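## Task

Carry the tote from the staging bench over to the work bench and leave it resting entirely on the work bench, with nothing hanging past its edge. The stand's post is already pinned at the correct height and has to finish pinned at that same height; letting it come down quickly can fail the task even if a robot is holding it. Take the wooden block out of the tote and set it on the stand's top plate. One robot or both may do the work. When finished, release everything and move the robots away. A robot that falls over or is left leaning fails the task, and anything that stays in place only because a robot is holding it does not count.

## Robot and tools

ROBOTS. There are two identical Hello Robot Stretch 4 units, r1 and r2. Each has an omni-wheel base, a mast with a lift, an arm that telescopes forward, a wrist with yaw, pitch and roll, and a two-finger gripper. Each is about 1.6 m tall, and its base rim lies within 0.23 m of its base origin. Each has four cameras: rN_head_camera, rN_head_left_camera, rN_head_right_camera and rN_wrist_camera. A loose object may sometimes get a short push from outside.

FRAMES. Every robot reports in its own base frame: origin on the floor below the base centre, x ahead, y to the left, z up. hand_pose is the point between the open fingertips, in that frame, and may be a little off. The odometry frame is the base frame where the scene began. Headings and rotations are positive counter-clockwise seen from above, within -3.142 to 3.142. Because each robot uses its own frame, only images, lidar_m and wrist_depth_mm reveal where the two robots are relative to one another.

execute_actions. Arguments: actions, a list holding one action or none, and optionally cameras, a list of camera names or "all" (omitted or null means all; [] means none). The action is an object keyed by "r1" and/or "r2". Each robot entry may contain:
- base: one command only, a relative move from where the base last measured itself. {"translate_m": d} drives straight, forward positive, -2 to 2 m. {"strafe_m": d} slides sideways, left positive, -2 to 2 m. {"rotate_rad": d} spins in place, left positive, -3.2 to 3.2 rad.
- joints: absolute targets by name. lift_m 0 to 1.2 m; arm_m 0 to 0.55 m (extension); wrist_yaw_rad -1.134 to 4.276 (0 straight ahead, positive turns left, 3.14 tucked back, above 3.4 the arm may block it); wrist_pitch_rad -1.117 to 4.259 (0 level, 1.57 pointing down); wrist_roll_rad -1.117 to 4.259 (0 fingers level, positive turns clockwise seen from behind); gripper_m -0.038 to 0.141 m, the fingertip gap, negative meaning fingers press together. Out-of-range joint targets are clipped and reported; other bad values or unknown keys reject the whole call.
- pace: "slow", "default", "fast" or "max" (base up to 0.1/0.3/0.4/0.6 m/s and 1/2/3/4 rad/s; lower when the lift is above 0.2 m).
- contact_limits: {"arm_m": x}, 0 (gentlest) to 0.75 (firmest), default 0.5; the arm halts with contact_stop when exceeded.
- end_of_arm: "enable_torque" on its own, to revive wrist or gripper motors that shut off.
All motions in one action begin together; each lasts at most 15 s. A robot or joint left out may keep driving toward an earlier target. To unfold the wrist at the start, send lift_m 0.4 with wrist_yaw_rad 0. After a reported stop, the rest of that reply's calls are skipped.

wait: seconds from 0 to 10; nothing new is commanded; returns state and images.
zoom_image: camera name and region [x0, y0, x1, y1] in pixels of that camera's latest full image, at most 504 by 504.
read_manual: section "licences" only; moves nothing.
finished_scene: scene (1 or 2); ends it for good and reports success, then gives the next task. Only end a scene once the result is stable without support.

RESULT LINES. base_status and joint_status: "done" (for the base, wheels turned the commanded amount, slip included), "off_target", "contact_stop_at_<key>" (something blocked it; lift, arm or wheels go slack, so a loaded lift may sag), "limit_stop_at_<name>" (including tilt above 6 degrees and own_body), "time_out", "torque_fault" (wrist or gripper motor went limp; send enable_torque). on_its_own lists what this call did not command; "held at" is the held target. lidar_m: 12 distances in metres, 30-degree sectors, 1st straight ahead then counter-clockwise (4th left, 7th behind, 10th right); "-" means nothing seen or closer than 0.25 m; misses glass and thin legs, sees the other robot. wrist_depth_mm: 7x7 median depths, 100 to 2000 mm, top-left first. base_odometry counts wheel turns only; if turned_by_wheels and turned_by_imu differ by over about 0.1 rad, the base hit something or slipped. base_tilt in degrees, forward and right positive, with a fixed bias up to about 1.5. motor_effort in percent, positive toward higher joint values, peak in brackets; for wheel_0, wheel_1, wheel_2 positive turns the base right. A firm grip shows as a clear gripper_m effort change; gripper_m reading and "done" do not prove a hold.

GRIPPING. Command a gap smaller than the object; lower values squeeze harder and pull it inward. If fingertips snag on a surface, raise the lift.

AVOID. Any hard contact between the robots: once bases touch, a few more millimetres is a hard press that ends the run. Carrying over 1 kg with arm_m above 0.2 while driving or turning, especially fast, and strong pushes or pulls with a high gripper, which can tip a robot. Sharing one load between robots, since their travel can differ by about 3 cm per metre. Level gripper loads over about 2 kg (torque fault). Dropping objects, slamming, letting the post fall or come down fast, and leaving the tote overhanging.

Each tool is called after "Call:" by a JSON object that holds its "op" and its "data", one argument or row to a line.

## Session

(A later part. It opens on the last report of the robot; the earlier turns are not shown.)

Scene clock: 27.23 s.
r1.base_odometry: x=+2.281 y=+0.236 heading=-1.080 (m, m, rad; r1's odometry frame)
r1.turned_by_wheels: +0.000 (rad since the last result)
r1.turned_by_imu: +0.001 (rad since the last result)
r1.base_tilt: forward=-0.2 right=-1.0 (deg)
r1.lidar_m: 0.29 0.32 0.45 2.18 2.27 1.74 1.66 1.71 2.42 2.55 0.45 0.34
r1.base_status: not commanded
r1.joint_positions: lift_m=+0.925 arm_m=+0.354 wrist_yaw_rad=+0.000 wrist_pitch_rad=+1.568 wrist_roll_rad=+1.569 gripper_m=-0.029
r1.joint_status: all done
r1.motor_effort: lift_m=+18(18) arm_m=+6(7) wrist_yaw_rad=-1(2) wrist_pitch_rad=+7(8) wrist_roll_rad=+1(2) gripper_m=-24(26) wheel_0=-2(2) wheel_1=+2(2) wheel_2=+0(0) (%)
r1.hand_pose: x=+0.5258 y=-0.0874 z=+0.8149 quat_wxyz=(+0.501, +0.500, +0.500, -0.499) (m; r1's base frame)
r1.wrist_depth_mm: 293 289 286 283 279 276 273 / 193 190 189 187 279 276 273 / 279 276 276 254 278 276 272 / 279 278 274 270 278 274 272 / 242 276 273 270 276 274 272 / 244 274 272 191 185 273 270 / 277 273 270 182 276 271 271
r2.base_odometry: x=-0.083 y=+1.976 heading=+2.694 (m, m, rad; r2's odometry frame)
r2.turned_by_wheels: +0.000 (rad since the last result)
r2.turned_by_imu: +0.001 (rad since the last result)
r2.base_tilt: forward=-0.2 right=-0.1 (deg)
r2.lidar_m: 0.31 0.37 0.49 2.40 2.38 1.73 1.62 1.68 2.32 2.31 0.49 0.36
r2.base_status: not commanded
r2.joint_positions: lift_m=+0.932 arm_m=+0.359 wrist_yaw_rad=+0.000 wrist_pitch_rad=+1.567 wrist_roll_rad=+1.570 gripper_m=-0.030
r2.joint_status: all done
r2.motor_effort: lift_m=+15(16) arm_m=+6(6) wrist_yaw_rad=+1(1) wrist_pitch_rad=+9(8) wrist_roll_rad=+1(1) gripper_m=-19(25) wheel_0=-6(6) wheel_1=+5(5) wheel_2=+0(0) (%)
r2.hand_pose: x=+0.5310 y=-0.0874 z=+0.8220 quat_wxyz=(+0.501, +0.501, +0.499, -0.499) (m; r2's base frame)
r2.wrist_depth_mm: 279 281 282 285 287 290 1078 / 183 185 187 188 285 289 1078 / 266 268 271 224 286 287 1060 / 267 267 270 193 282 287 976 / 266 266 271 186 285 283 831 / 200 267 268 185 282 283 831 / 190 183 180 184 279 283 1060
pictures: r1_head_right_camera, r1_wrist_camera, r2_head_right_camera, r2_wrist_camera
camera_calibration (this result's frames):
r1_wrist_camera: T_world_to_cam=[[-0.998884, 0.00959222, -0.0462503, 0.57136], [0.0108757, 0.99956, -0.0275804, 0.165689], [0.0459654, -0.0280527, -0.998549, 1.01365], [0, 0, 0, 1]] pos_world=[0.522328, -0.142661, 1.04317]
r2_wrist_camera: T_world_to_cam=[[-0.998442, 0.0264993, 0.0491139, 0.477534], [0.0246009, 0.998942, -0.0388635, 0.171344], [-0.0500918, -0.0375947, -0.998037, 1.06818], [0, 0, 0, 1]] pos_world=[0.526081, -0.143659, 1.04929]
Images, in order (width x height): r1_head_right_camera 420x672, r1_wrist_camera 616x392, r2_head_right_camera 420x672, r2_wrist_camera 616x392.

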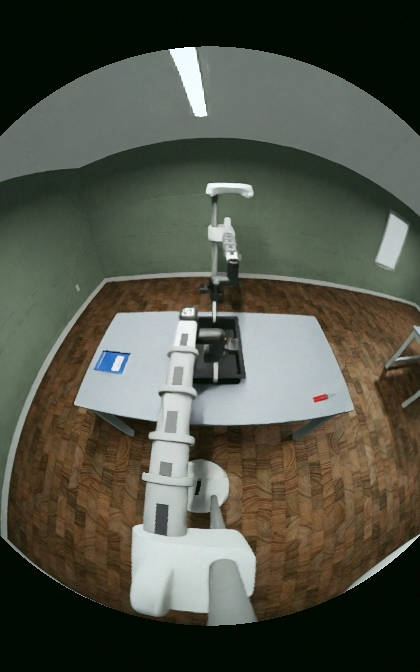

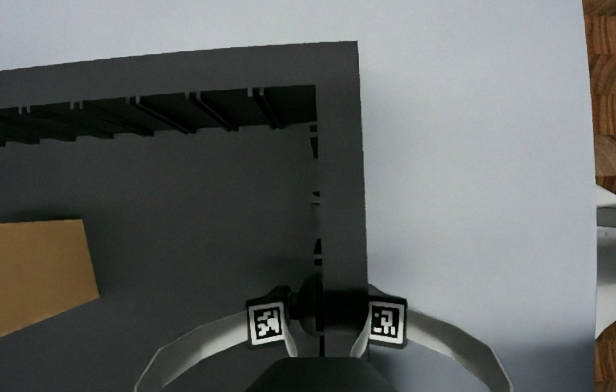

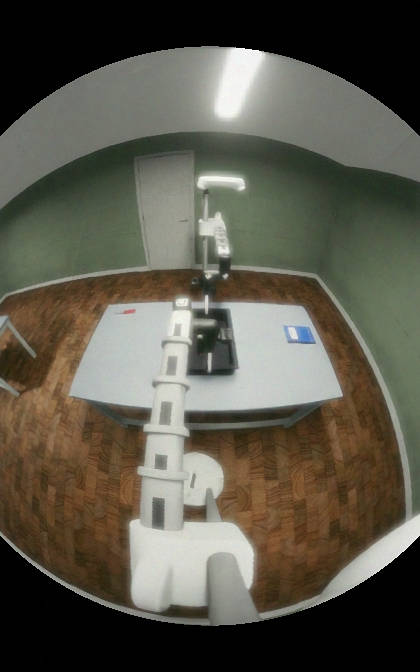

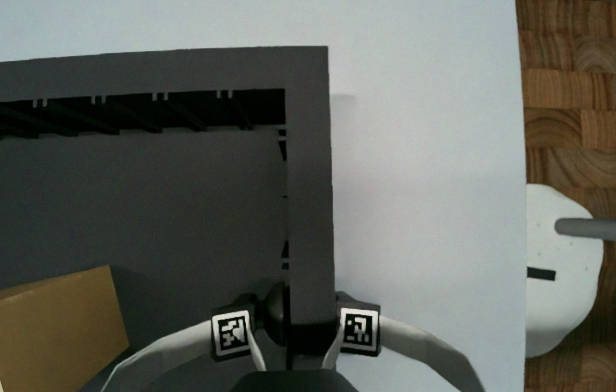

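Call:
{"op": "execute_actions", "data": {
  "actions": [
    {"r2":{"base":{"strafe_m":0.6},"joints":{"lift_m":1.012}},"r1":{"base":{"strafe_m":-0.6},"joints":{"lift_m":1.005}}}
  ],
  "cameras": ["r1_head_right_camera","r1_wrist_camera","r2_head_left_camera","r2_wrist_camera"]
}}

Scene clock: 30.83 s.
r1.base_odometry: x=+1.752 y=-0.047 heading=-1.080 (m, m, rad; r1's odometry frame)
r1.turned_by_wheels: +0.000 (rad since the last result)
r1.turned_by_imu: +0.004 (rad since the last result)
r1.base_tilt: forward=-0.3 right=-1.1 (deg)
r1.lidar_m: 0.30 0.32 0.45 1.28 2.37 1.74 1.65 1.73 2.44 1.95 2.03 0.32
r1.base_status: done
r1.joint_positions: lift_m=+1.005 arm_m=+0.354 wrist_yaw_rad=-0.001 wrist_pitch_rad=+1.572 wrist_roll_rad=+1.569 gripper_m=-0.029
r1.joint_status: all done
r1.motor_effort: lift_m=+24(30) arm_m=+6(6) wrist_yaw_rad=+3(4) wrist_pitch_rad=-5(8) wrist_roll_rad=+2(2) gripper_m=-23(23) wheel_0=-1(11) wheel_1=+2(8) wheel_2=+0(0) (%)
r1.hand_pose: x=+0.5243 y=-0.0874 z=+0.8944 quat_wxyz=(+0.500, +0.500, +0.500, -0.500) (m; r1's base frame)
r1.wrist_depth_mm: 1138 1138 1160 1118 1118 1118 1098 / 192 190 188 186 1118 1118 1078 / 271 276 276 257 357 353 1060 / 279 277 273 271 357 351 904 / 240 274 273 270 355 353 854 / 240 273 272 190 182 351 878 / 276 273 224 182 345 157 1098
r2.base_odometry: x=-0.342 y=+1.435 heading=+2.694 (m, m, rad; r2's odometry frame)
r2.turned_by_wheels: +0.000 (rad since the last result)
r2.turned_by_imu: +0.000 (rad since the last result)
r2.base_tilt: forward=-0.2 right=-0.1 (deg)
r2.lidar_m: 0.31 3.19 1.84 1.78 2.34 1.75 1.64 1.68 2.29 1.41 0.48 0.34
r2.base_status: done
r2.joint_positions: lift_m=+1.012 arm_m=+0.359 wrist_yaw_rad=-0.001 wrist_pitch_rad=+1.573 wrist_roll_rad=+1.570 gripper_m=-0.030
r2.joint_status: all done
r2.motor_effort: lift_m=+23(26) arm_m=+6(6) wrist_yaw_rad=+4(5) wrist_pitch_rad=-8(8) wrist_roll_rad=+1(1) gripper_m=-18(16) wheel_0=-3(14) wheel_1=+4(13) wheel_2=+0(0) (%)
r2.hand_pose: x=+0.5292 y=-0.0874 z=+0.9013 quat_wxyz=(+0.500, +0.499, +0.501, -0.500) (m; r2's base frame)
r2.wrist_depth_mm: 353 359 359 364 366 1160 1138 / 183 185 187 188 368 1138 1138 / 265 268 270 189 366 1182 1138 / 265 267 271 187 362 917 1160 / 264 267 270 198 366 917 917 / 198 266 266 186 355 904 917 / 185 214 178 185 267 917 1138
pictures: r1_head_right_camera, r1_wrist_camera, r2_head_left_camera, r2_wrist_camera
camera_calibration (this result's frames):
r1_wrist_camera: T_world_to_cam=[[-0.999066, 0.0112132, -0.0417304, 0.56979], [0.0123727, 0.999542, -0.0276313, 0.167155], [0.0414015, -0.0281219, -0.998747, 1.09563], [0, 0, 0, 1]] pos_world=[0.521828, -0.142656, 1.12266]
r2_wrist_camera: T_world_to_cam=[[-0.998101, 0.0279257, 0.0548982, 0.466582], [0.0258027, 0.998906, -0.0390076, 0.173962], [-0.0559274, -0.037517, -0.99773, 1.15009], [0, 0, 0, 1]] pos_world=[0.52553, -0.143653, 1.12865]
Images, in order (width x height): r1_head_right_camera 420x672, r1_wrist_camera 616x392, r2_head_left_camera 420x672, r2_wrist_camera 616x392.

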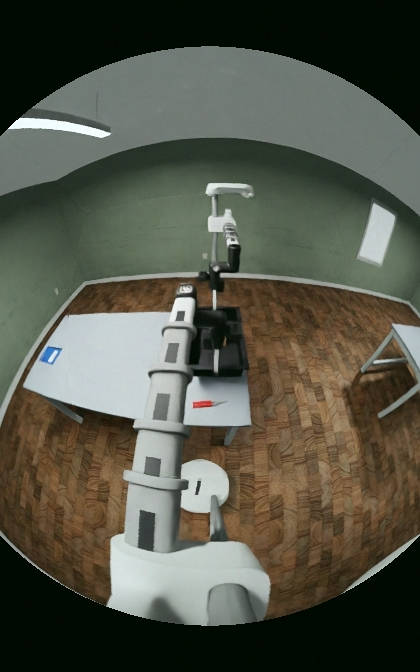

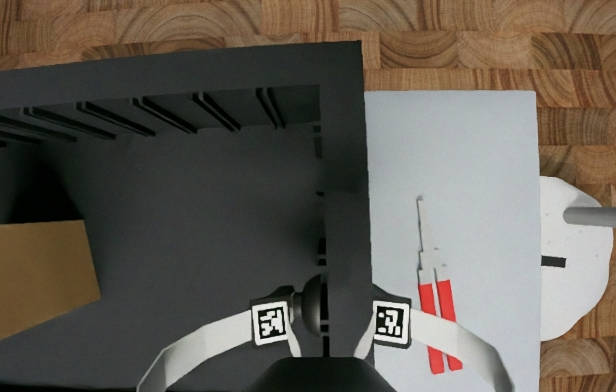

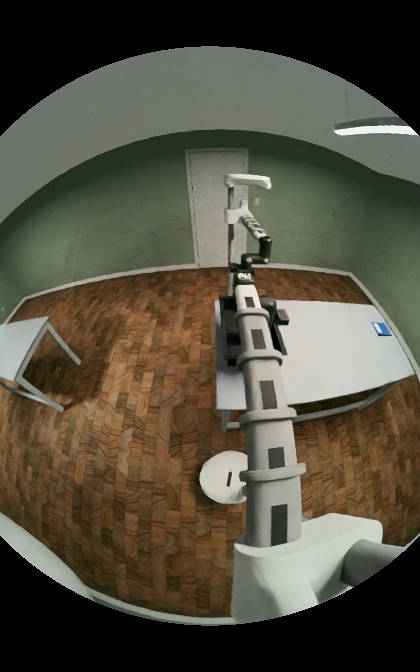

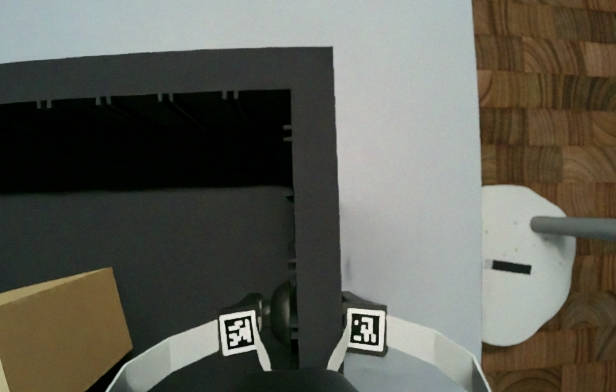

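Call:
{"op": "execute_actions", "data": {
  "actions": [
    {"r2":{"base":{"strafe_m":1.0},"joints":{"arm_m":0.346}},"r1":{"base":{"strafe_m":-1.0}}}
  ],
  "cameras": ["r1_head_right_camera","r1_wrist_camera","r2_head_left_camera","r2_wrist_camera"]
}}

Scene clock: 35.87 s.
r1.base_odometry: x=+0.870 y=-0.519 heading=-1.080 (m, m, rad; r1's odometry frame)
r1.turned_by_wheels: +0.000 (rad since the last result)
r1.turned_by_imu: +0.006 (rad since the last result)
r1.base_tilt: forward=-0.4 right=-1.1 (deg)
r1.lidar_m: 0.46 1.06 0.79 1.26 2.39 1.72 1.68 1.77 2.46 1.13 0.96 0.52
r1.base_status: done
r1.joint_positions: lift_m=+1.005 arm_m=+0.354 wrist_yaw_rad=-0.003 wrist_pitch_rad=+1.577 wrist_roll_rad=+1.569 gripper_m=-0.029
r1.joint_status: not commanded
r1.motor_effort: lift_m=+24(24) arm_m=+6(6) wrist_yaw_rad=+8(9) wrist_pitch_rad=-19(20) wrist_roll_rad=+2(2) gripper_m=-21(23) wheel_0=+1(9) wheel_1=+1(10) wheel_2=-2(2) (%)
r1.hand_pose: x=+0.5228 y=-0.0874 z=+0.8944 quat_wxyz=(+0.498, +0.499, +0.501, -0.502) (m; r1's base frame)
r1.wrist_depth_mm: 1160 1160 1118 1138 1138 1118 1098 / 191 189 187 186 1138 1118 1118 / 267 276 274 255 1098 1138 1118 / 278 276 273 270 1078 946 891 / 236 273 272 270 1078 891 891 / 235 272 270 193 182 891 891 / 276 272 225 183 1098 627 1078
r2.base_odometry: x=-0.775 y=+0.534 heading=+2.694 (m, m, rad; r2's odometry frame)
r2.turned_by_wheels: +0.000 (rad since the last result)
r2.turned_by_imu: -0.001 (rad since the last result)
r2.base_tilt: forward=-0.3 right=-0.1 (deg)
r2.lidar_m: 0.46 1.10 0.82 1.24 2.38 1.73 1.63 1.69 2.30 1.44 0.95 0.51
r2.base_status: done
r2.joint_positions: lift_m=+1.012 arm_m=+0.347 wrist_yaw_rad=-0.003 wrist_pitch_rad=+1.578 wrist_roll_rad=+1.570 gripper_m=-0.030
r2.joint_status: all done
r2.on_its_own: wrist_pitch_rad is at rest, and its effort (-24) is outside its rest range (-23 to +23)
r2.motor_effort: lift_m=+23(23) arm_m=-4(7) wrist_yaw_rad=+10(10) wrist_pitch_rad=-24(24) wrist_roll_rad=+1(1) gripper_m=-17(17) wheel_0=-1(11) wheel_1=+2(11) wheel_2=-1(1) (%)
r2.hand_pose: x=+0.5152 y=-0.0874 z=+0.9013 quat_wxyz=(+0.498, +0.499, +0.501, -0.502) (m; r2's base frame)
r2.wrist_depth_mm: 1098 1098 1118 1160 1138 1160 1182 / 182 183 186 188 1138 1160 1182 / 263 266 271 196 1118 1138 1138 / 263 266 270 246 1098 931 1138 / 263 266 268 187 1118 931 931 / 195 264 267 187 931 917 1138 / 181 214 180 185 1098 917 1138
pictures: r1_head_right_camera, r1_wrist_camera, r2_head_left_camera, r2_wrist_camera
camera_calibration (this result's frames):
r1_wrist_camera: T_world_to_cam=[[-0.999231, 0.0129986, -0.037003, 0.564326], [0.0140275, 0.999518, -0.027684, 0.166349], [0.0366254, -0.0281817, -0.998932, 1.09837], [0, 0, 0, 1]] pos_world=[0.52133, -0.14265, 1.12269]
r2_wrist_camera: T_world_to_cam=[[-0.997749, 0.029685, 0.0601239, 0.447907], [0.0273597, 0.998859, -0.0391367, 0.173628], [-0.0612171, -0.0374037, -0.997423, 1.1518], [0, 0, 0, 1]] pos_world=[0.512659, -0.143644, 1.1287]
Images, in order (width x height): r1_head_right_camera 420x672, r1_wrist_camera 616x392, r2_head_left_camera 420x672, r2_wrist_camera 616x392.

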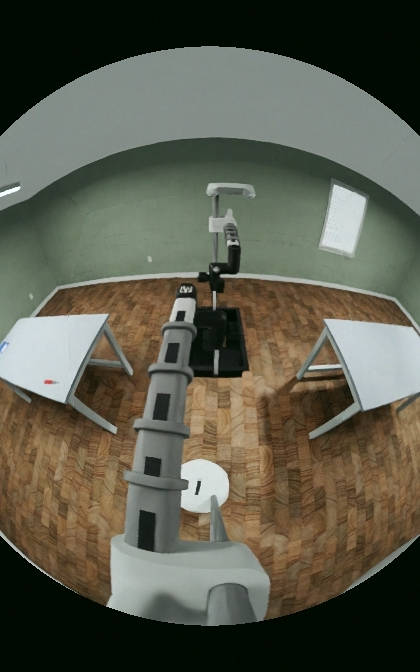

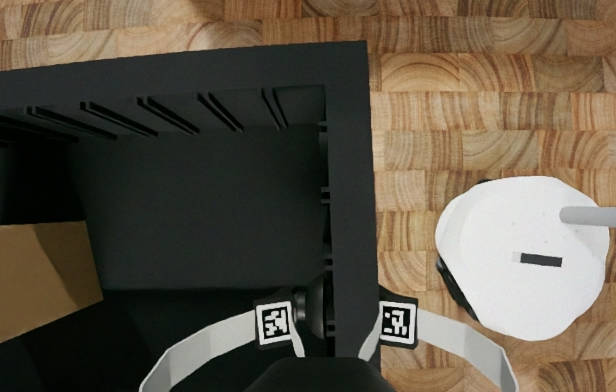

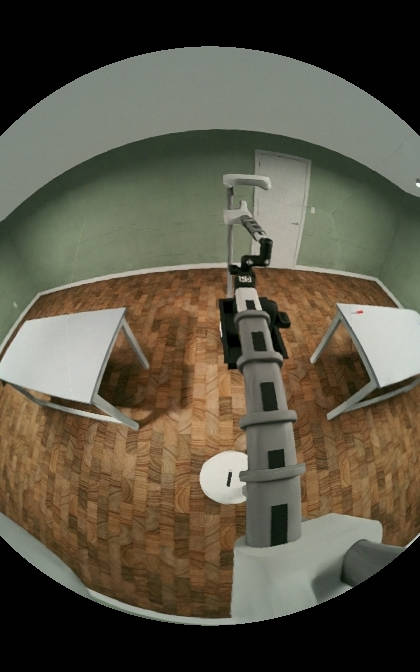

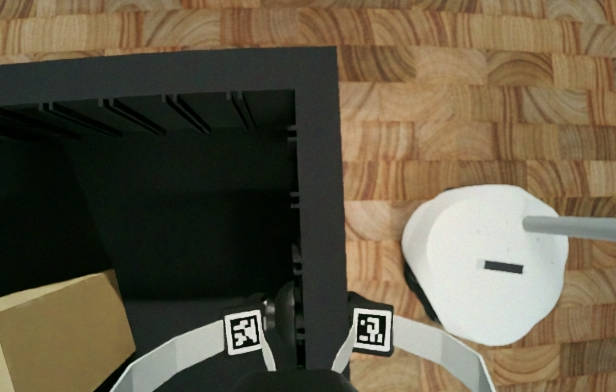

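Call:
{"op": "execute_actions", "data": {
  "actions": [
    {"r1":{"base":{"translate_m":-0.022},"pace":"slow"}}
  ],
  "cameras": []
}}

Call:
{"op": "execute_actions", "data": {
  "actions": [
    {"r2":{"base":{"strafe_m":1.15}},"r1":{"base":{"strafe_m":-1.15}}}
  ],
  "cameras": ["r1_head_right_camera","r1_wrist_camera","r2_head_left_camera","r2_wrist_camera"]
}}

Scene clock: 37.40 s.
r1.base_odometry: x=+0.860 y=-0.499 heading=-1.080 (m, m, rad; r1's odometry frame)
r1.turned_by_wheels: +0.000 (rad since the last result)
r1.turned_by_imu: +0.001 (rad since the last result)
r1.base_tilt: forward=-0.4 right=-1.1 (deg)
r1.lidar_m: 0.49 1.04 0.82 1.33 2.35 1.69 1.66 1.74 2.42 1.23 0.97 0.54
r1.base_status: done
r1.joint_positions: lift_m=+1.005 arm_m=+0.354 wrist_yaw_rad=+0.001 wrist_pitch_rad=+1.567 wrist_roll_rad=+1.569 gripper_m=-0.029
r1.joint_status: not commanded
r1.motor_effort: lift_m=+24(24) arm_m=+6(6) wrist_yaw_rad=-2(9) wrist_pitch_rad=+7(20) wrist_roll_rad=+2(2) gripper_m=-22(24) wheel_0=-2(2) wheel_1=-3(4) wheel_2=+4(4) (%)
r1.hand_pose: x=+0.5260 y=-0.0874 z=+0.8944 quat_wxyz=(+0.501, +0.500, +0.500, -0.499) (m; r1's base frame)
r1.wrist_depth_mm: 1182 1138 1138 1138 1118 1118 1098 / 194 191 190 188 1118 1098 1098 / 281 278 274 254 1138 1118 1098 / 279 277 274 271 1098 991 878 / 241 276 273 270 1138 878 878 / 246 274 273 191 185 891 866 / 276 274 268 182 1118 1078 1098
r2.base_odometry: x=-0.775 y=+0.534 heading=+2.694 (m, m, rad; r2's odometry frame)
r2.turned_by_wheels: +0.000 (rad since the last result)
r2.turned_by_imu: +0.001 (rad since the last result)
r2.base_tilt: forward=-0.2 right=+0.0 (deg)
r2.lidar_m: 0.48 1.07 0.84 1.23 2.41 1.74 1.61 1.70 2.30 1.42 0.95 0.53
r2.base_status: not commanded
r2.joint_positions: lift_m=+1.012 arm_m=+0.347 wrist_yaw_rad=+0.001 wrist_pitch_rad=+1.566 wrist_roll_rad=+1.570 gripper_m=-0.030
r2.joint_status: not commanded
r2.motor_effort: lift_m=+23(23) arm_m=-4(4) wrist_yaw_rad=-1(9) wrist_pitch_rad=+9(24) wrist_roll_rad=+1(1) gripper_m=-17(19) wheel_0=-1(0) wheel_1=+2(2) wheel_2=+0(0) (%)
r2.hand_pose: x=+0.5189 y=-0.0874 z=+0.9013 quat_wxyz=(+0.502, +0.501, +0.499, -0.498) (m; r2's base frame)
r2.wrist_depth_mm: 1098 1098 1118 1118 1118 1138 1160 / 183 185 186 187 1138 1138 1160 / 266 268 268 224 1138 1138 1182 / 265 267 270 271 1138 931 1138 / 265 266 270 185 1118 904 917 / 202 267 268 185 1098 917 917 / 190 182 177 184 1098 1118 1138
pictures: none
No camera images: the call's "cameras" was empty. Leave "cameras" out to get every camera's image.

Scene clock: 42.57 s.
r1.base_odometry: x=-0.154 y=-1.042 heading=-1.080 (m, m, rad; r1's odometry frame)
r1.turned_by_wheels: +0.000 (rad since the last result)
r1.turned_by_imu: +0.003 (rad since the last result)
r1.base_tilt: forward=-0.1 right=-1.1 (deg)
r1.lidar_m: 0.30 0.32 1.97 1.91 2.29 1.72 1.67 1.76 2.45 1.15 0.43 0.31
r1.base_status: done
r1.joint_positions: lift_m=+1.005 arm_m=+0.354 wrist_yaw_rad=-0.004 wrist_pitch_rad=+1.581 wrist_roll_rad=+1.569 gripper_m=-0.029
r1.joint_status: not commanded
r1.on_its_own: wrist_pitch_rad is at rest, and its effort (-33) is outside its rest range (-23 to +23)
r1.motor_effort: lift_m=+24(24) arm_m=+6(6) wrist_yaw_rad=+13(14) wrist_pitch_rad=-33(33) wrist_roll_rad=+2(2) gripper_m=-23(21) wheel_0=+0(9) wheel_1=+1(9) wheel_2=-5(4) (%)
r1.hand_pose: x=+0.5215 y=-0.0874 z=+0.8944 quat_wxyz=(+0.497, +0.498, +0.502, -0.503) (m; r1's base frame)
r1.wrist_depth_mm: 368 370 366 362 357 357 1098 / 190 188 187 186 357 355 1138 / 264 273 273 271 355 355 1098 / 276 273 271 271 357 355 904 / 235 272 271 268 357 353 891 / 225 272 270 191 181 351 904 / 273 270 225 186 180 160 1098
r2.base_odometry: x=-1.272 y=-0.503 heading=+2.694 (m, m, rad; r2's odometry frame)
r2.turned_by_wheels: +0.000 (rad since the last result)
r2.turned_by_imu: -0.002 (rad since the last result)
r2.base_tilt: forward=-0.2 right=+0.1 (deg)
r2.lidar_m: 0.28 0.31 0.47 1.15 2.47 1.74 1.66 1.72 2.31 2.07 0.46 0.30
r2.base_status: done
r2.joint_positions: lift_m=+1.012 arm_m=+0.346 wrist_yaw_rad=-0.004 wrist_pitch_rad=+1.583 wrist_roll_rad=+1.570 gripper_m=-0.030
r2.joint_status: not commanded
r2.on_its_own: wrist_yaw_rad is at rest, and its effort (+15) is outside its rest range (-13 to +13); wrist_pitch_rad is at rest, and its effort (-37) is outside its rest range (-23 to +23)
r2.motor_effort: lift_m=+23(23) arm_m=-3(4) wrist_yaw_rad=+15(14) wrist_pitch_rad=-37(37) wrist_roll_rad=+1(1) gripper_m=-20(19) wheel_0=-2(12) wheel_1=+5(11) wheel_2=-2(1) (%)
r2.hand_pose: x=+0.5136 y=-0.0874 z=+0.9014 quat_wxyz=(+0.496, +0.498, +0.502, -0.504) (m; r2's base frame)
r2.wrist_depth_mm: 349 357 357 364 368 1160 1182 / 180 182 186 187 366 373 1160 / 260 263 268 187 368 373 1160 / 259 267 270 187 368 368 1182 / 262 264 267 187 359 368 960 / 198 262 265 193 359 366 1138 / 179 216 177 185 359 364 1118
pictures: r1_head_right_camera, r1_wrist_camera, r2_head_left_camera, r2_wrist_camera
camera_calibration (this result's frames):
r1_wrist_camera: T_world_to_cam=[[-0.999361, 0.0144091, -0.032704, 0.559319], [0.0153186, 0.999498, -0.0277313, 0.165727], [0.032288, -0.0282146, -0.99908, 1.10083], [0, 0, 0, 1]] pos_world=[0.520879, -0.142644, 1.1227]
r2_wrist_camera: T_world_to_cam=[[-0.99742, 0.0310624, 0.0647236, 0.442033], [0.0285591, 0.998821, -0.0392495, 0.173148], [-0.0658665, -0.0372998, -0.997131, 1.15386], [0, 0, 0, 1]] pos_world=[0.511948, -0.143636, 1.12873]
Images, in order (width x height): r1_head_right_camera 420x672, r1_wrist_camera 616x392, r2_head_left_camera 420x672, r2_wrist_camera 616x392.

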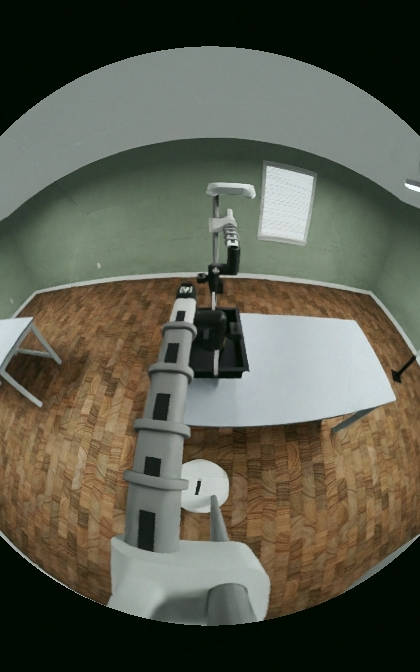

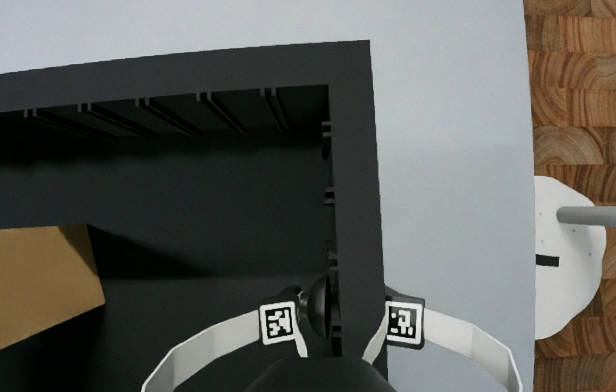

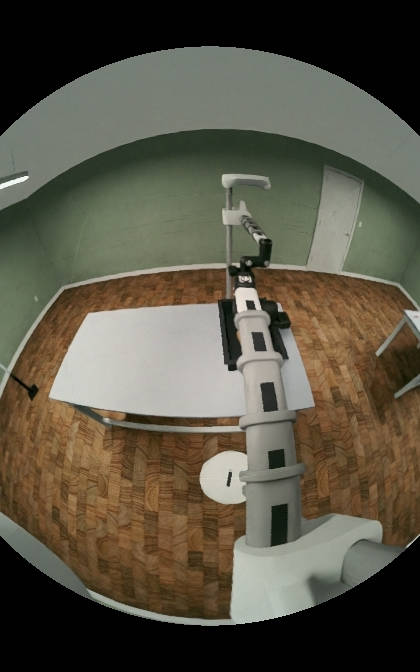

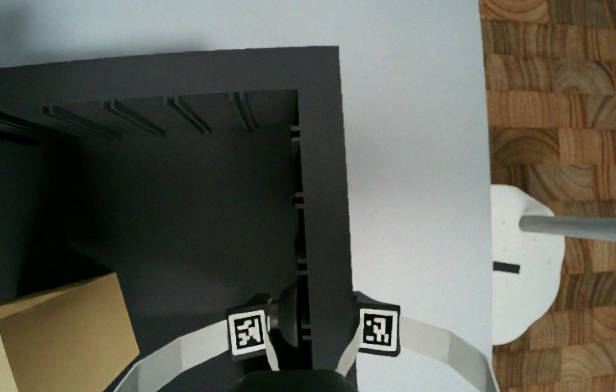

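Same table height. Lower, relieving the compression.

Call:
{"op": "execute_actions", "data": {
  "actions": [
    {"r2":{"joints":{"lift_m":0.928,"arm_m":0.322},"pace":"slow"},"r1":{"joints":{"lift_m":0.921},"pace":"slow"}}
  ],
  "cameras": []
}}

Call:
{"op": "execute_actions", "data": {
  "actions": [
    {"r2":{"joints":{"gripper_m":0.08}},"r1":{"joints":{"gripper_m":0.08}}}
  ],
  "cameras": []
}}

Call:
{"op": "execute_actions", "data": {
  "actions": [
    {"r2":{"joints":{"lift_m":1.07},"pace":"fast"},"r1":{"joints":{"lift_m":1.07},"pace":"fast"}}
  ],
  "cameras": ["r1_head_right_camera","r1_wrist_camera","r2_head_left_camera","r2_wrist_camera"]
}}

Scene clock: 44.40 s.
r1.base_odometry: x=-0.154 y=-1.042 heading=-1.080 (m, m, rad; r1's odometry frame)
r1.turned_by_wheels: +0.000 (rad since the last result)
r1.turned_by_imu: +0.001 (rad since the last result)
r1.base_tilt: forward=-0.2 right=-1.0 (deg)
r1.lidar_m: 0.29 0.33 1.98 1.93 2.32 1.74 1.67 1.76 2.44 1.16 0.46 0.33
r1.base_status: not commanded
r1.joint_positions: lift_m=+0.921 arm_m=+0.354 wrist_yaw_rad=+0.000 wrist_pitch_rad=+1.570 wrist_roll_rad=+1.569 gripper_m=-0.029
r1.joint_status: all done
r1.motor_effort: lift_m=+18(21) arm_m=+6(6) wrist_yaw_rad=+1(13) wrist_pitch_rad=+1(33) wrist_roll_rad=+2(2) gripper_m=-22(23) wheel_0=+0(0) wheel_1=+2(1) wheel_2=-3(4) (%)
r1.hand_pose: x=+0.5250 y=-0.0874 z=+0.8109 quat_wxyz=(+0.500, +0.500, +0.500, -0.500) (m; r1's base frame)
r1.wrist_depth_mm: 289 285 282 278 276 272 271 / 193 192 190 187 274 271 268 / 272 277 276 253 273 271 268 / 281 278 274 271 272 270 267 / 240 274 272 270 273 270 267 / 242 274 271 190 182 270 267 / 276 276 271 182 270 156 266
r2.base_odometry: x=-1.272 y=-0.503 heading=+2.694 (m, m, rad; r2's odometry frame)
r2.turned_by_wheels: +0.000 (rad since the last result)
r2.turned_by_imu: +0.001 (rad since the last result)
r2.base_tilt: forward=-0.3 right=+0.0 (deg)
r2.lidar_m: 0.26 0.31 0.43 1.12 2.46 1.72 1.64 1.72 2.30 2.05 0.45 0.30
r2.base_status: not commanded
r2.joint_positions: lift_m=+0.928 arm_m=+0.323 wrist_yaw_rad=+0.000 wrist_pitch_rad=+1.571 wrist_roll_rad=+1.570 gripper_m=-0.030
r2.joint_status: all done
r2.motor_effort: lift_m=+16(21) arm_m=-6(6) wrist_yaw_rad=+3(15) wrist_pitch_rad=-2(37) wrist_roll_rad=+1(1) gripper_m=-16(18) wheel_0=-2(2) wheel_1=+5(5) wheel_2=-2(2) (%)
r2.hand_pose: x=+0.4941 y=-0.0874 z=+0.8179 quat_wxyz=(+0.500, +0.500, +0.500, -0.500) (m; r2's base frame)
r2.wrist_depth_mm: 274 277 277 283 283 287 1060 / 183 185 186 187 283 286 1098 / 264 267 271 187 282 285 1060 / 265 268 268 186 281 285 1060 / 265 267 271 186 279 281 831 / 198 266 268 186 278 279 842 / 186 215 178 185 228 279 1060
pictures: none
No camera images: the call's "cameras" was empty. Leave "cameras" out to get every camera's image.

Scene clock: 46.20 s.
r1.base_odometry: x=-0.154 y=-1.042 heading=-1.080 (m, m, rad; r1's odometry frame)
r1.turned_by_wheels: +0.000 (rad since the last result)
r1.turned_by_imu: +0.001 (rad since the last result)
r1.base_tilt: forward=-0.3 right=-1.0 (deg)
r1.lidar_m: 0.30 0.32 1.97 1.92 2.32 1.73 1.67 1.72 2.43 1.17 0.44 0.32
r1.base_status: not commanded
r1.joint_positions: lift_m=+0.921 arm_m=+0.354 wrist_yaw_rad=+0.000 wrist_pitch_rad=+1.571 wrist_roll_rad=+1.569 gripper_m=+0.080
r1.joint_status: all done
r1.motor_effort: lift_m=+18(18) arm_m=+6(6) wrist_yaw_rad=+2(4) wrist_pitch_rad=-1(13) wrist_roll_rad=+2(2) gripper_m=-1(21) wheel_0=+0(0) wheel_1=+2(2) wheel_2=-2(2) (%)
r1.hand_pose: x=+0.5249 y=-0.0874 z=+0.8109 quat_wxyz=(+0.500, +0.500, +0.500, -0.500) (m; r1's base frame)
r1.wrist_depth_mm: 287 285 282 278 277 273 272 / 196 193 191 189 276 273 271 / 272 281 277 256 274 272 270 / 282 281 278 276 273 271 268 / 241 279 277 272 272 270 267 / 242 278 206 273 191 268 267 / 281 277 274 151 272 268 266
r2.base_odometry: x=-1.272 y=-0.503 heading=+2.694 (m, m, rad; r2's odometry frame)
r2.turned_by_wheels: +0.000 (rad since the last result)
r2.turned_by_imu: +0.001 (rad since the last result)
r2.base_tilt: forward=-0.2 right=+0.1 (deg)
r2.lidar_m: 0.30 0.33 0.43 1.18 2.47 1.72 1.64 1.70 2.31 2.07 0.41 0.29
r2.base_status: not commanded
r2.joint_positions: lift_m=+0.928 arm_m=+0.323 wrist_yaw_rad=-0.001 wrist_pitch_rad=+1.570 wrist_roll_rad=+1.570 gripper_m=+0.080
r2.joint_status: all done
r2.motor_effort: lift_m=+16(16) arm_m=-4(6) wrist_yaw_rad=+4(7) wrist_pitch_rad=-2(20) wrist_roll_rad=+1(2) gripper_m=+0(16) wheel_0=-3(3) wheel_1=+5(5) wheel_2=-3(2) (%)
r2.hand_pose: x=+0.4938 y=-0.0874 z=+0.8179 quat_wxyz=(+0.500, +0.500, +0.500, -0.500) (m; r2's base frame)
r2.wrist_depth_mm: 276 278 279 282 285 286 1060 / 188 189 190 193 283 287 1078 / 258 273 271 191 283 285 1060 / 271 272 274 191 281 285 1060 / 268 272 272 190 281 282 842 / 200 260 273 217 212 281 831 / 185 223 270 174 277 281 1060
pictures: none
No camera images: the call's "cameras" was empty. Leave "cameras" out to get every camera's image.

Scene clock: 47.57 s.
r1.base_odometry: x=-0.154 y=-1.042 heading=-1.080 (m, m, rad; r1's odometry frame)
r1.turned_by_wheels: +0.000 (rad since the last result)
r1.turned_by_imu: +0.000 (rad since the last result)
r1.base_tilt: forward=-0.3 right=-1.0 (deg)
r1.lidar_m: 0.30 0.31 1.97 1.94 2.31 1.73 1.67 1.76 2.44 1.18 0.44 0.31
r1.base_status: not commanded
r1.joint_positions: lift_m=+1.070 arm_m=+0.354 wrist_yaw_rad=+0.000 wrist_pitch_rad=+1.570 wrist_roll_rad=+1.569 gripper_m=+0.080
r1.joint_status: all done
r1.motor_effort: lift_m=+23(25) arm_m=+6(6) wrist_yaw_rad=+1(2) wrist_pitch_rad=+2(1) wrist_roll_rad=+2(2) gripper_m=-3(3) wheel_0=+0(0) wheel_1=+1(1) wheel_2=-2(2) (%)
r1.hand_pose: x=+0.5250 y=-0.0874 z=+0.9595 quat_wxyz=(+0.500, +0.500, +0.500, -0.500) (m; r1's base frame)
r1.wrist_depth_mm: 445 439 433 433 427 424 1182 / 445 439 436 430 424 424 1182 / 389 355 364 340 424 418 1138 / 436 433 424 424 424 415 960 / 309 342 427 421 418 415 946 / 436 433 206 424 223 413 931 / 430 430 415 151 418 413 1138
r2.base_odometry: x=-1.272 y=-0.503 heading=+2.694 (m, m, rad; r2's odometry frame)
r2.turned_by_wheels: +0.000 (rad since the last result)
r2.turned_by_imu: +0.001 (rad since the last result)
r2.base_tilt: forward=-0.3 right=-0.1 (deg)
r2.lidar_m: 0.28 0.31 0.42 1.15 2.47 1.75 1.65 1.71 2.32 2.09 0.46 0.31
r2.base_status: not commanded
r2.joint_positions: lift_m=+1.070 arm_m=+0.323 wrist_yaw_rad=+0.000 wrist_pitch_rad=+1.570 wrist_roll_rad=+1.570 gripper_m=+0.080
r2.joint_status: all done
r2.motor_effort: lift_m=+22(23) arm_m=-5(4) wrist_yaw_rad=+3(3) wrist_pitch_rad=-2(2) wrist_roll_rad=+1(2) gripper_m=-4(0) wheel_0=-2(2) wheel_1=+5(5) wheel_2=-2(2) (%)
r2.hand_pose: x=+0.4939 y=-0.0874 z=+0.9594 quat_wxyz=(+0.500, +0.500, +0.500, -0.500) (m; r2's base frame)
r2.wrist_depth_mm: 415 418 421 427 427 1205 1205 / 415 418 421 421 427 1205 1205 / 359 336 359 392 424 1205 1205 / 407 415 415 413 424 976 1255 / 407 407 413 418 418 991 1098 / 287 291 410 413 214 960 1182 / 402 404 404 244 418 1182 1160
pictures: r1_head_right_camera, r1_wrist_camera, r2_head_left_camera, r2_wrist_camera
camera_calibration (this result's frames):
r1_wrist_camera: T_world_to_cam=[[-0.999, 0.0103571, -0.0434891, 0.574718], [0.0115648, 0.999552, -0.0276116, 0.169353], [0.0431836, -0.0280869, -0.998672, 1.15963], [0, 0, 0, 1]] pos_world=[0.522108, -0.142659, 1.18776]
r2_wrist_camera: T_world_to_cam=[[-0.998252, 0.0273562, 0.0523971, 0.430549], [0.0253303, 0.99892, -0.0389455, 0.177316], [-0.053406, -0.0375501, -0.997867, 1.20498], [0, 0, 0, 1]] pos_world=[0.489657, -0.143656, 1.18675]
Images, in order (width x height): r1_head_right_camera 420x672, r1_wrist_camera 616x392, r2_head_left_camera 420x672, r2_wrist_camera 616x392.

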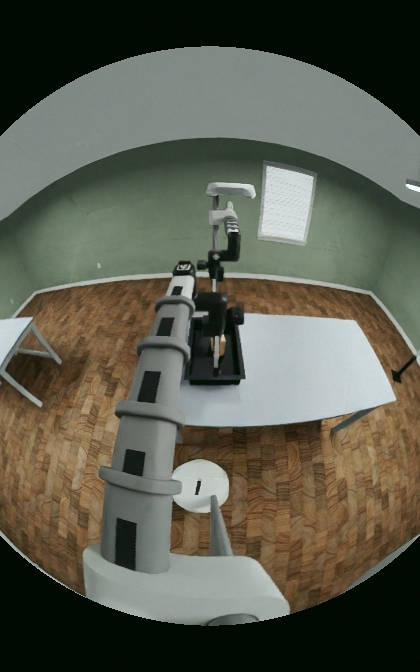

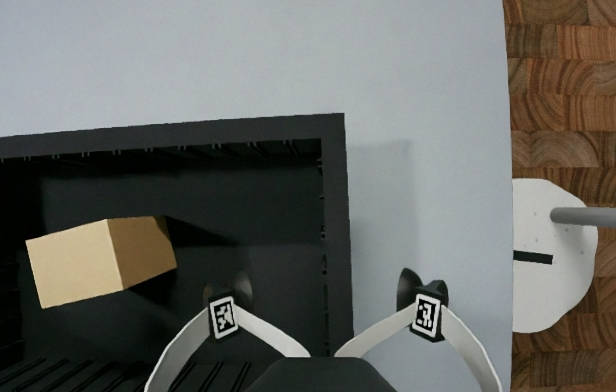

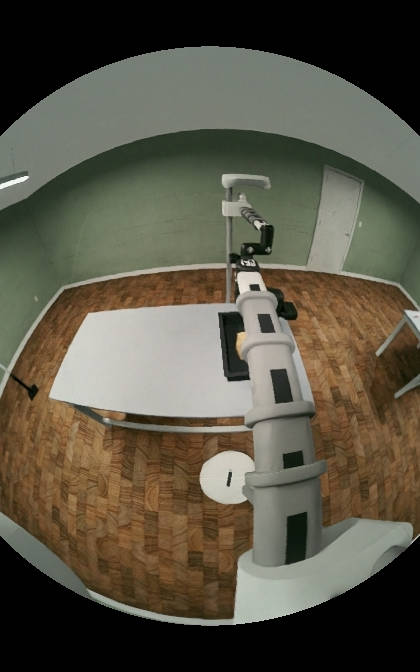

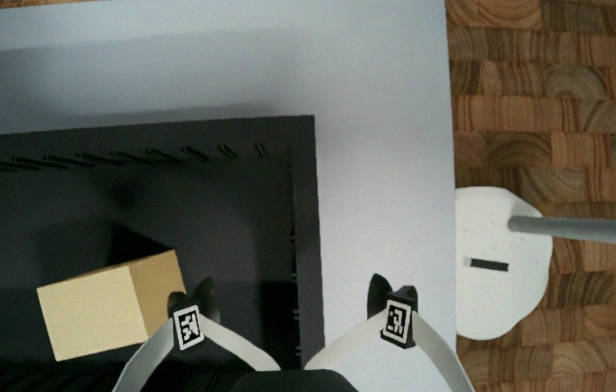

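Call:
{"op": "execute_actions", "data": {
  "actions": [
    {"r2":{"base":{"strafe_m":0.022},"joints":{"arm_m":0.475,"wrist_roll_rad":-0.22,"gripper_m":0.11,"lift_m":1.05}},"r1":{"base":{"translate_m":-0.3},"joints":{"arm_m":0.0},"pace":"fast"}}
  ],
  "cameras": ["r1_head_camera","r2_wrist_camera"]
}}

Scene clock: 50.37 s.
r1.base_odometry: x=-0.296 y=-0.777 heading=-1.080 (m, m, rad; r1's odometry frame)
r1.turned_by_wheels: +0.000 (rad since the last result)
r1.turned_by_imu: +0.003 (rad since the last result)
r1.base_tilt: forward=-0.2 right=-1.0 (deg)
r1.lidar_m: 0.60 0.62 2.03 2.68 1.93 1.43 1.37 1.45 2.02 3.80 0.87 0.63
r1.base_status: done
r1.joint_positions: lift_m=+1.070 arm_m=+0.003 wrist_yaw_rad=+0.000 wrist_pitch_rad=+1.570 wrist_roll_rad=+1.570 gripper_m=+0.080
r1.joint_status: all done
joint sent to its limit — the command would take r1.arm_m past its lower limit, so that joint was sent only as far as its limit.
r1.motor_effort: lift_m=+23(23) arm_m=-6(11) wrist_yaw_rad=+1(2) wrist_pitch_rad=+0(1) wrist_roll_rad=+1(2) gripper_m=-5(3) wheel_0=+1(3) wheel_1=+0(6) wheel_2=-1(13) (%)
r1.hand_pose: x=+0.1745 y=-0.0874 z=+0.9595 quat_wxyz=(+0.500, +0.500, +0.500, -0.500) (m; r1's base frame)
r1.wrist_depth_mm: 1229 1229 1229 1182 1182 1205 1160 / 1255 1205 1205 1205 1205 1182 1160 / 1255 1205 1205 1182 1205 1182 1160 / 1229 1229 1205 1205 976 1160 1182 / 1229 1229 1205 1205 960 946 399 / 1255 1229 205 1205 222 1160 1138 / 1229 1229 1205 151 1182 1182 1160
r2.base_odometry: x=-1.281 y=-0.523 heading=+2.694 (m, m, rad; r2's odometry frame)
r2.turned_by_wheels: +0.000 (rad since the last result)
r2.turned_by_imu: +0.001 (rad since the last result)
r2.base_tilt: forward=-0.2 right=-0.1 (deg)
r2.lidar_m: 0.29 0.32 0.46 2.52 2.44 1.75 1.66 1.70 2.30 2.09 0.46 0.31
r2.base_status: done
r2.joint_positions: lift_m=+1.050 arm_m=+0.474 wrist_yaw_rad=+0.000 wrist_pitch_rad=+1.570 wrist_roll_rad=-0.220 gripper_m=+0.110
r2.joint_status: all done
r2.motor_effort: lift_m=+14(20) arm_m=+6(5) wrist_yaw_rad=+2(3) wrist_pitch_rad=-1(2) wrist_roll_rad=-1(6) gripper_m=+0(5) wheel_0=-2(10) wheel_1=+1(10) wheel_2=+0(2) (%)
r2.hand_pose: x=+0.6450 y=-0.0874 z=+0.9401 quat_wxyz=(+0.703, -0.078, +0.703, +0.077) (m; r2's base frame)
r2.wrist_depth_mm: 397 397 345 362 327 330 413 / 392 394 377 402 402 362 415 / 394 397 397 402 399 353 413 / 392 397 394 399 399 359 410 / 387 389 392 277 402 404 407 / 387 304 389 277 212 402 407 / 389 324 389 276 387 402 404
pictures: r1_head_camera, r2_wrist_camera
camera_calibration (this result's frames):
r2_wrist_camera: T_world_to_cam=[[0.189967, -0.980352, 0.0531302, -0.272764], [-0.980554, -0.192165, -0.0398239, 0.718236], [0.0492511, -0.0445318, -0.997793, 1.12684], [0, 0, 0, 1]] pos_world=[0.700588, -0.0792046, 1.16745]
Images, in order (width x height): r1_head_camera 420x560, r2_wrist_camera 616x392.

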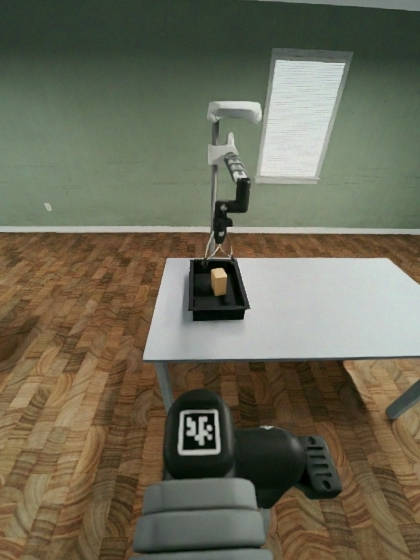

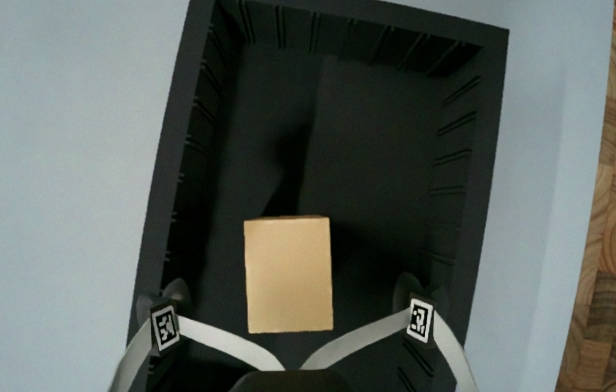

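Call:
{"op": "execute_actions", "data": {
  "actions": [
    {"r2":{"joints":{"arm_m":0.483,"gripper_m":0.09,"lift_m":0.95}}}
  ],
  "cameras": []
}}

Call:
{"op": "execute_actions", "data": {
  "actions": [
    {"r2":{"joints":{"gripper_m":0.015}}}
  ],
  "cameras": []
}}

Call:
{"op": "execute_actions", "data": {
  "actions": [
    {"r2":{"joints":{"lift_m":1.08}}}
  ],
  "cameras": ["r1_head_camera","r2_wrist_camera","r2_head_left_camera"]
}}

Scene clock: 52.17 s.
r1.base_odometry: x=-0.296 y=-0.777 heading=-1.080 (m, m, rad; r1's odometry frame)
r1.turned_by_wheels: +0.000 (rad since the last result)
r1.turned_by_imu: +0.001 (rad since the last result)
r1.base_tilt: forward=-0.4 right=-1.0 (deg)
r1.lidar_m: 0.60 0.64 2.02 2.67 1.94 1.43 1.38 1.47 2.03 3.79 0.87 0.61
r1.base_status: not commanded
r1.joint_positions: lift_m=+1.070 arm_m=+0.003 wrist_yaw_rad=+0.000 wrist_pitch_rad=+1.570 wrist_roll_rad=+1.570 gripper_m=+0.080
r1.joint_status: not commanded
r1.motor_effort: lift_m=+23(23) arm_m=-6(6) wrist_yaw_rad=+1(1) wrist_pitch_rad=+2(1) wrist_roll_rad=+1(1) gripper_m=-3(4) wheel_0=+1(1) wheel_1=+0(0) wheel_2=-1(1) (%)
r1.hand_pose: x=+0.1745 y=-0.0874 z=+0.9595 quat_wxyz=(+0.500, +0.500, +0.500, -0.500) (m; r1's base frame)
r1.wrist_depth_mm: 1229 1255 1255 1205 1182 1205 1160 / 1255 1229 1182 1182 1205 1182 1160 / 1229 1255 1229 1182 1205 1182 1182 / 1229 1229 1205 1205 976 1182 1160 / 1229 1205 1205 1205 960 946 402 / 1229 1205 206 1205 223 1160 1160 / 1229 1205 1182 151 1160 1182 1182
r2.base_odometry: x=-1.281 y=-0.523 heading=+2.694 (m, m, rad; r2's odometry frame)
r2.turned_by_wheels: +0.000 (rad since the last result)
r2.turned_by_imu: +0.001 (rad since the last result)
r2.base_tilt: forward=-0.1 right=+0.0 (deg)
r2.lidar_m: 0.28 0.34 0.43 2.54 2.43 1.74 1.65 1.72 2.33 2.11 0.45 0.31
r2.base_status: not commanded
r2.joint_positions: lift_m=+0.950 arm_m=+0.482 wrist_yaw_rad=+0.000 wrist_pitch_rad=+1.570 wrist_roll_rad=-0.220 gripper_m=+0.090
r2.joint_status: all done
r2.motor_effort: lift_m=+14(14) arm_m=+6(7) wrist_yaw_rad=+1(3) wrist_pitch_rad=-1(2) wrist_roll_rad=-1(1) gripper_m=-3(5) wheel_0=-2(2) wheel_1=+1(1) wheel_2=+0(0) (%)
r2.hand_pose: x=+0.6530 y=-0.0874 z=+0.8401 quat_wxyz=(+0.703, -0.078, +0.703, +0.077) (m; r2's base frame)
r2.wrist_depth_mm: 297 221 297 303 301 274 228 / 296 220 298 300 301 304 220 / 297 217 298 298 301 296 219 / 293 225 297 297 301 283 217 / 291 237 293 178 298 268 216 / 291 227 177 177 212 254 215 / 289 207 175 167 297 220 303
pictures: none
No camera images: the call's "cameras" was empty. Leave "cameras" out to get every camera's image.

Scene clock: 53.73 s.
r1.base_odometry: x=-0.296 y=-0.777 heading=-1.080 (m, m, rad; r1's odometry frame)
r1.turned_by_wheels: +0.000 (rad since the last result)
r1.turned_by_imu: +0.001 (rad since the last result)
r1.base_tilt: forward=-0.4 right=-1.1 (deg)
r1.lidar_m: 0.60 0.62 2.02 2.68 1.96 1.41 1.36 1.46 2.02 3.80 0.83 0.63
r1.base_status: not commanded
r1.joint_positions: lift_m=+1.070 arm_m=+0.003 wrist_yaw_rad=+0.000 wrist_pitch_rad=+1.570 wrist_roll_rad=+1.570 gripper_m=+0.080
r1.joint_status: not commanded
r1.motor_effort: lift_m=+23(23) arm_m=-6(6) wrist_yaw_rad=+1(1) wrist_pitch_rad=+1(0) wrist_roll_rad=+1(1) gripper_m=-3(2) wheel_0=+1(0) wheel_1=+0(1) wheel_2=-1(1) (%)
r1.hand_pose: x=+0.1745 y=-0.0874 z=+0.9595 quat_wxyz=(+0.500, +0.500, +0.500, -0.500) (m; r1's base frame)
r1.wrist_depth_mm: 1255 1229 1229 1182 1182 1160 1160 / 1229 1229 1205 1205 1182 1160 1160 / 1229 1255 1229 1229 1182 1229 1160 / 1229 1229 1182 1182 960 1182 1182 / 1255 1229 1205 1205 960 946 397 / 1229 1205 205 1205 222 1160 1138 / 1255 1182 1182 151 1205 1160 1138
r2.base_odometry: x=-1.281 y=-0.523 heading=+2.694 (m, m, rad; r2's odometry frame)
r2.turned_by_wheels: +0.000 (rad since the last result)
r2.turned_by_imu: +0.001 (rad since the last result)
r2.base_tilt: forward=-0.2 right=-0.2 (deg)
r2.lidar_m: 0.30 0.31 0.44 2.53 2.48 1.73 1.65 1.72 2.33 2.11 0.42 0.28
r2.base_status: not commanded
r2.joint_positions: lift_m=+0.950 arm_m=+0.482 wrist_yaw_rad=+0.000 wrist_pitch_rad=+1.570 wrist_roll_rad=-0.220 gripper_m=+0.015
r2.joint_status: all done
r2.motor_effort: lift_m=+15(15) arm_m=+6(6) wrist_yaw_rad=+1(3) wrist_pitch_rad=-1(1) wrist_roll_rad=-1(1) gripper_m=-24(23) wheel_0=-2(2) wheel_1=+1(1) wheel_2=+0(0) (%)
r2.hand_pose: x=+0.6530 y=-0.0874 z=+0.8400 quat_wxyz=(+0.703, -0.078, +0.703, +0.077) (m; r2's base frame)
r2.wrist_depth_mm: 297 220 298 303 301 277 228 / 296 218 298 300 301 303 220 / 296 216 297 298 301 298 216 / 294 225 298 298 298 285 216 / 293 238 293 165 297 268 215 / 291 236 179 163 187 251 214 / 287 167 167 162 296 213 304
pictures: none
No camera images: the call's "cameras" was empty. Leave "cameras" out to get every camera's image.

Scene clock: 55.33 s.
r1.base_odometry: x=-0.296 y=-0.777 heading=-1.080 (m, m, rad; r1's odometry frame)
r1.turned_by_wheels: +0.000 (rad since the last result)
r1.turned_by_imu: +0.001 (rad since the last result)
r1.base_tilt: forward=-0.2 right=-1.0 (deg)
r1.lidar_m: 0.59 0.65 2.00 2.68 1.91 1.44 1.37 1.46 2.01 3.81 0.87 0.63
r1.base_status: not commanded
r1.joint_positions: lift_m=+1.070 arm_m=+0.003 wrist_yaw_rad=+0.000 wrist_pitch_rad=+1.570 wrist_roll_rad=+1.570 gripper_m=+0.080
r1.joint_status: not commanded
r1.motor_effort: lift_m=+23(23) arm_m=-6(6) wrist_yaw_rad=+1(0) wrist_pitch_rad=+0(1) wrist_roll_rad=+1(1) gripper_m=-3(3) wheel_0=+1(0) wheel_1=+0(0) wheel_2=-1(1) (%)
r1.hand_pose: x=+0.1745 y=-0.0874 z=+0.9595 quat_wxyz=(+0.500, +0.500, +0.500, -0.500) (m; r1's base frame)
r1.wrist_depth_mm: 1229 1229 1255 1205 1182 1182 1182 / 1255 1229 1182 1205 1205 1160 1138 / 1229 1229 1229 1182 1182 1160 1160 / 1281 1205 1205 1182 960 1160 1160 / 1255 1229 1229 1205 960 946 399 / 1229 1205 206 1182 224 1138 1138 / 1205 1229 1205 151 1205 1160 1160
r2.base_odometry: x=-1.281 y=-0.523 heading=+2.694 (m, m, rad; r2's odometry frame)
r2.turned_by_wheels: +0.000 (rad since the last result)
r2.turned_by_imu: +0.001 (rad since the last result)
r2.base_tilt: forward=-0.1 right=-0.1 (deg)
r2.lidar_m: 0.28 0.32 0.45 2.53 2.46 1.76 1.66 1.73 2.31 2.09 0.46 0.31
r2.base_status: not commanded
r2.joint_positions: lift_m=+1.080 arm_m=+0.482 wrist_yaw_rad=+0.000 wrist_pitch_rad=+1.570 wrist_roll_rad=-0.220 gripper_m=+0.015
r2.joint_status: all done
r2.motor_effort: lift_m=+24(24) arm_m=+6(6) wrist_yaw_rad=+3(3) wrist_pitch_rad=-2(1) wrist_roll_rad=-1(1) gripper_m=-21(19) wheel_0=-2(2) wheel_1=+1(1) wheel_2=+0(0) (%)
r2.hand_pose: x=+0.6530 y=-0.0874 z=+0.9693 quat_wxyz=(+0.703, -0.078, +0.703, +0.077) (m; r2's base frame)
r2.wrist_depth_mm: 424 427 351 347 347 439 442 / 424 424 407 427 424 397 439 / 418 424 424 427 427 436 436 / 421 421 427 424 430 433 439 / 415 424 402 164 424 436 436 / 415 413 179 163 187 430 820 / 413 167 166 162 338 430 1182
pictures: r1_head_camera, r2_head_left_camera, r2_wrist_camera
camera_calibration (this result's frames):
r2_wrist_camera: T_world_to_cam=[[0.189989, -0.980349, 0.0531027, -0.275819], [-0.980557, -0.192179, -0.0396818, 0.727086], [0.0491073, -0.0445311, -0.9978, 1.15571], [0, 0, 0, 1]] pos_world=[0.708598, -0.0792038, 1.19666]
Images, in order (width x height): r1_head_camera 420x560, r2_head_left_camera 420x672, r2_wrist_camera 616x392.

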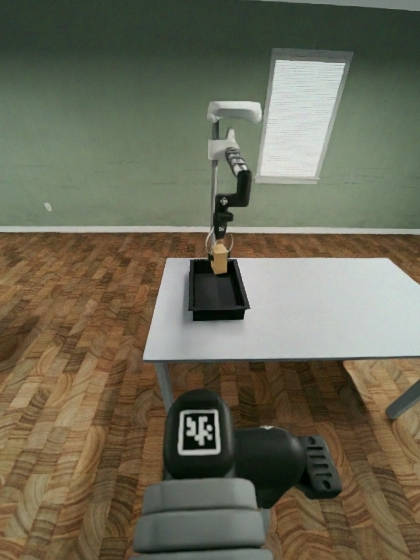

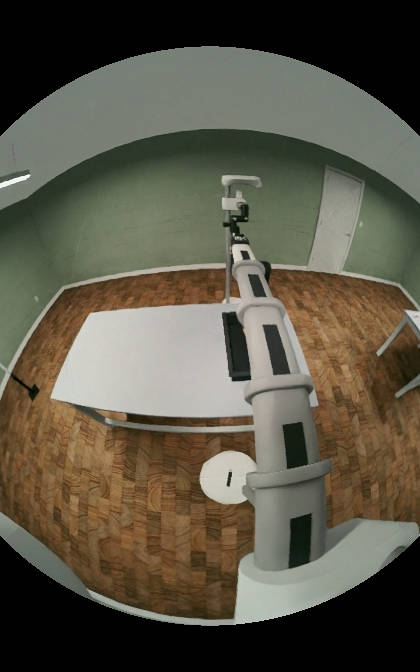

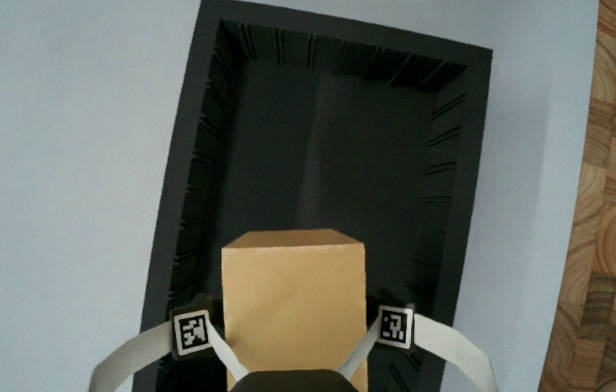

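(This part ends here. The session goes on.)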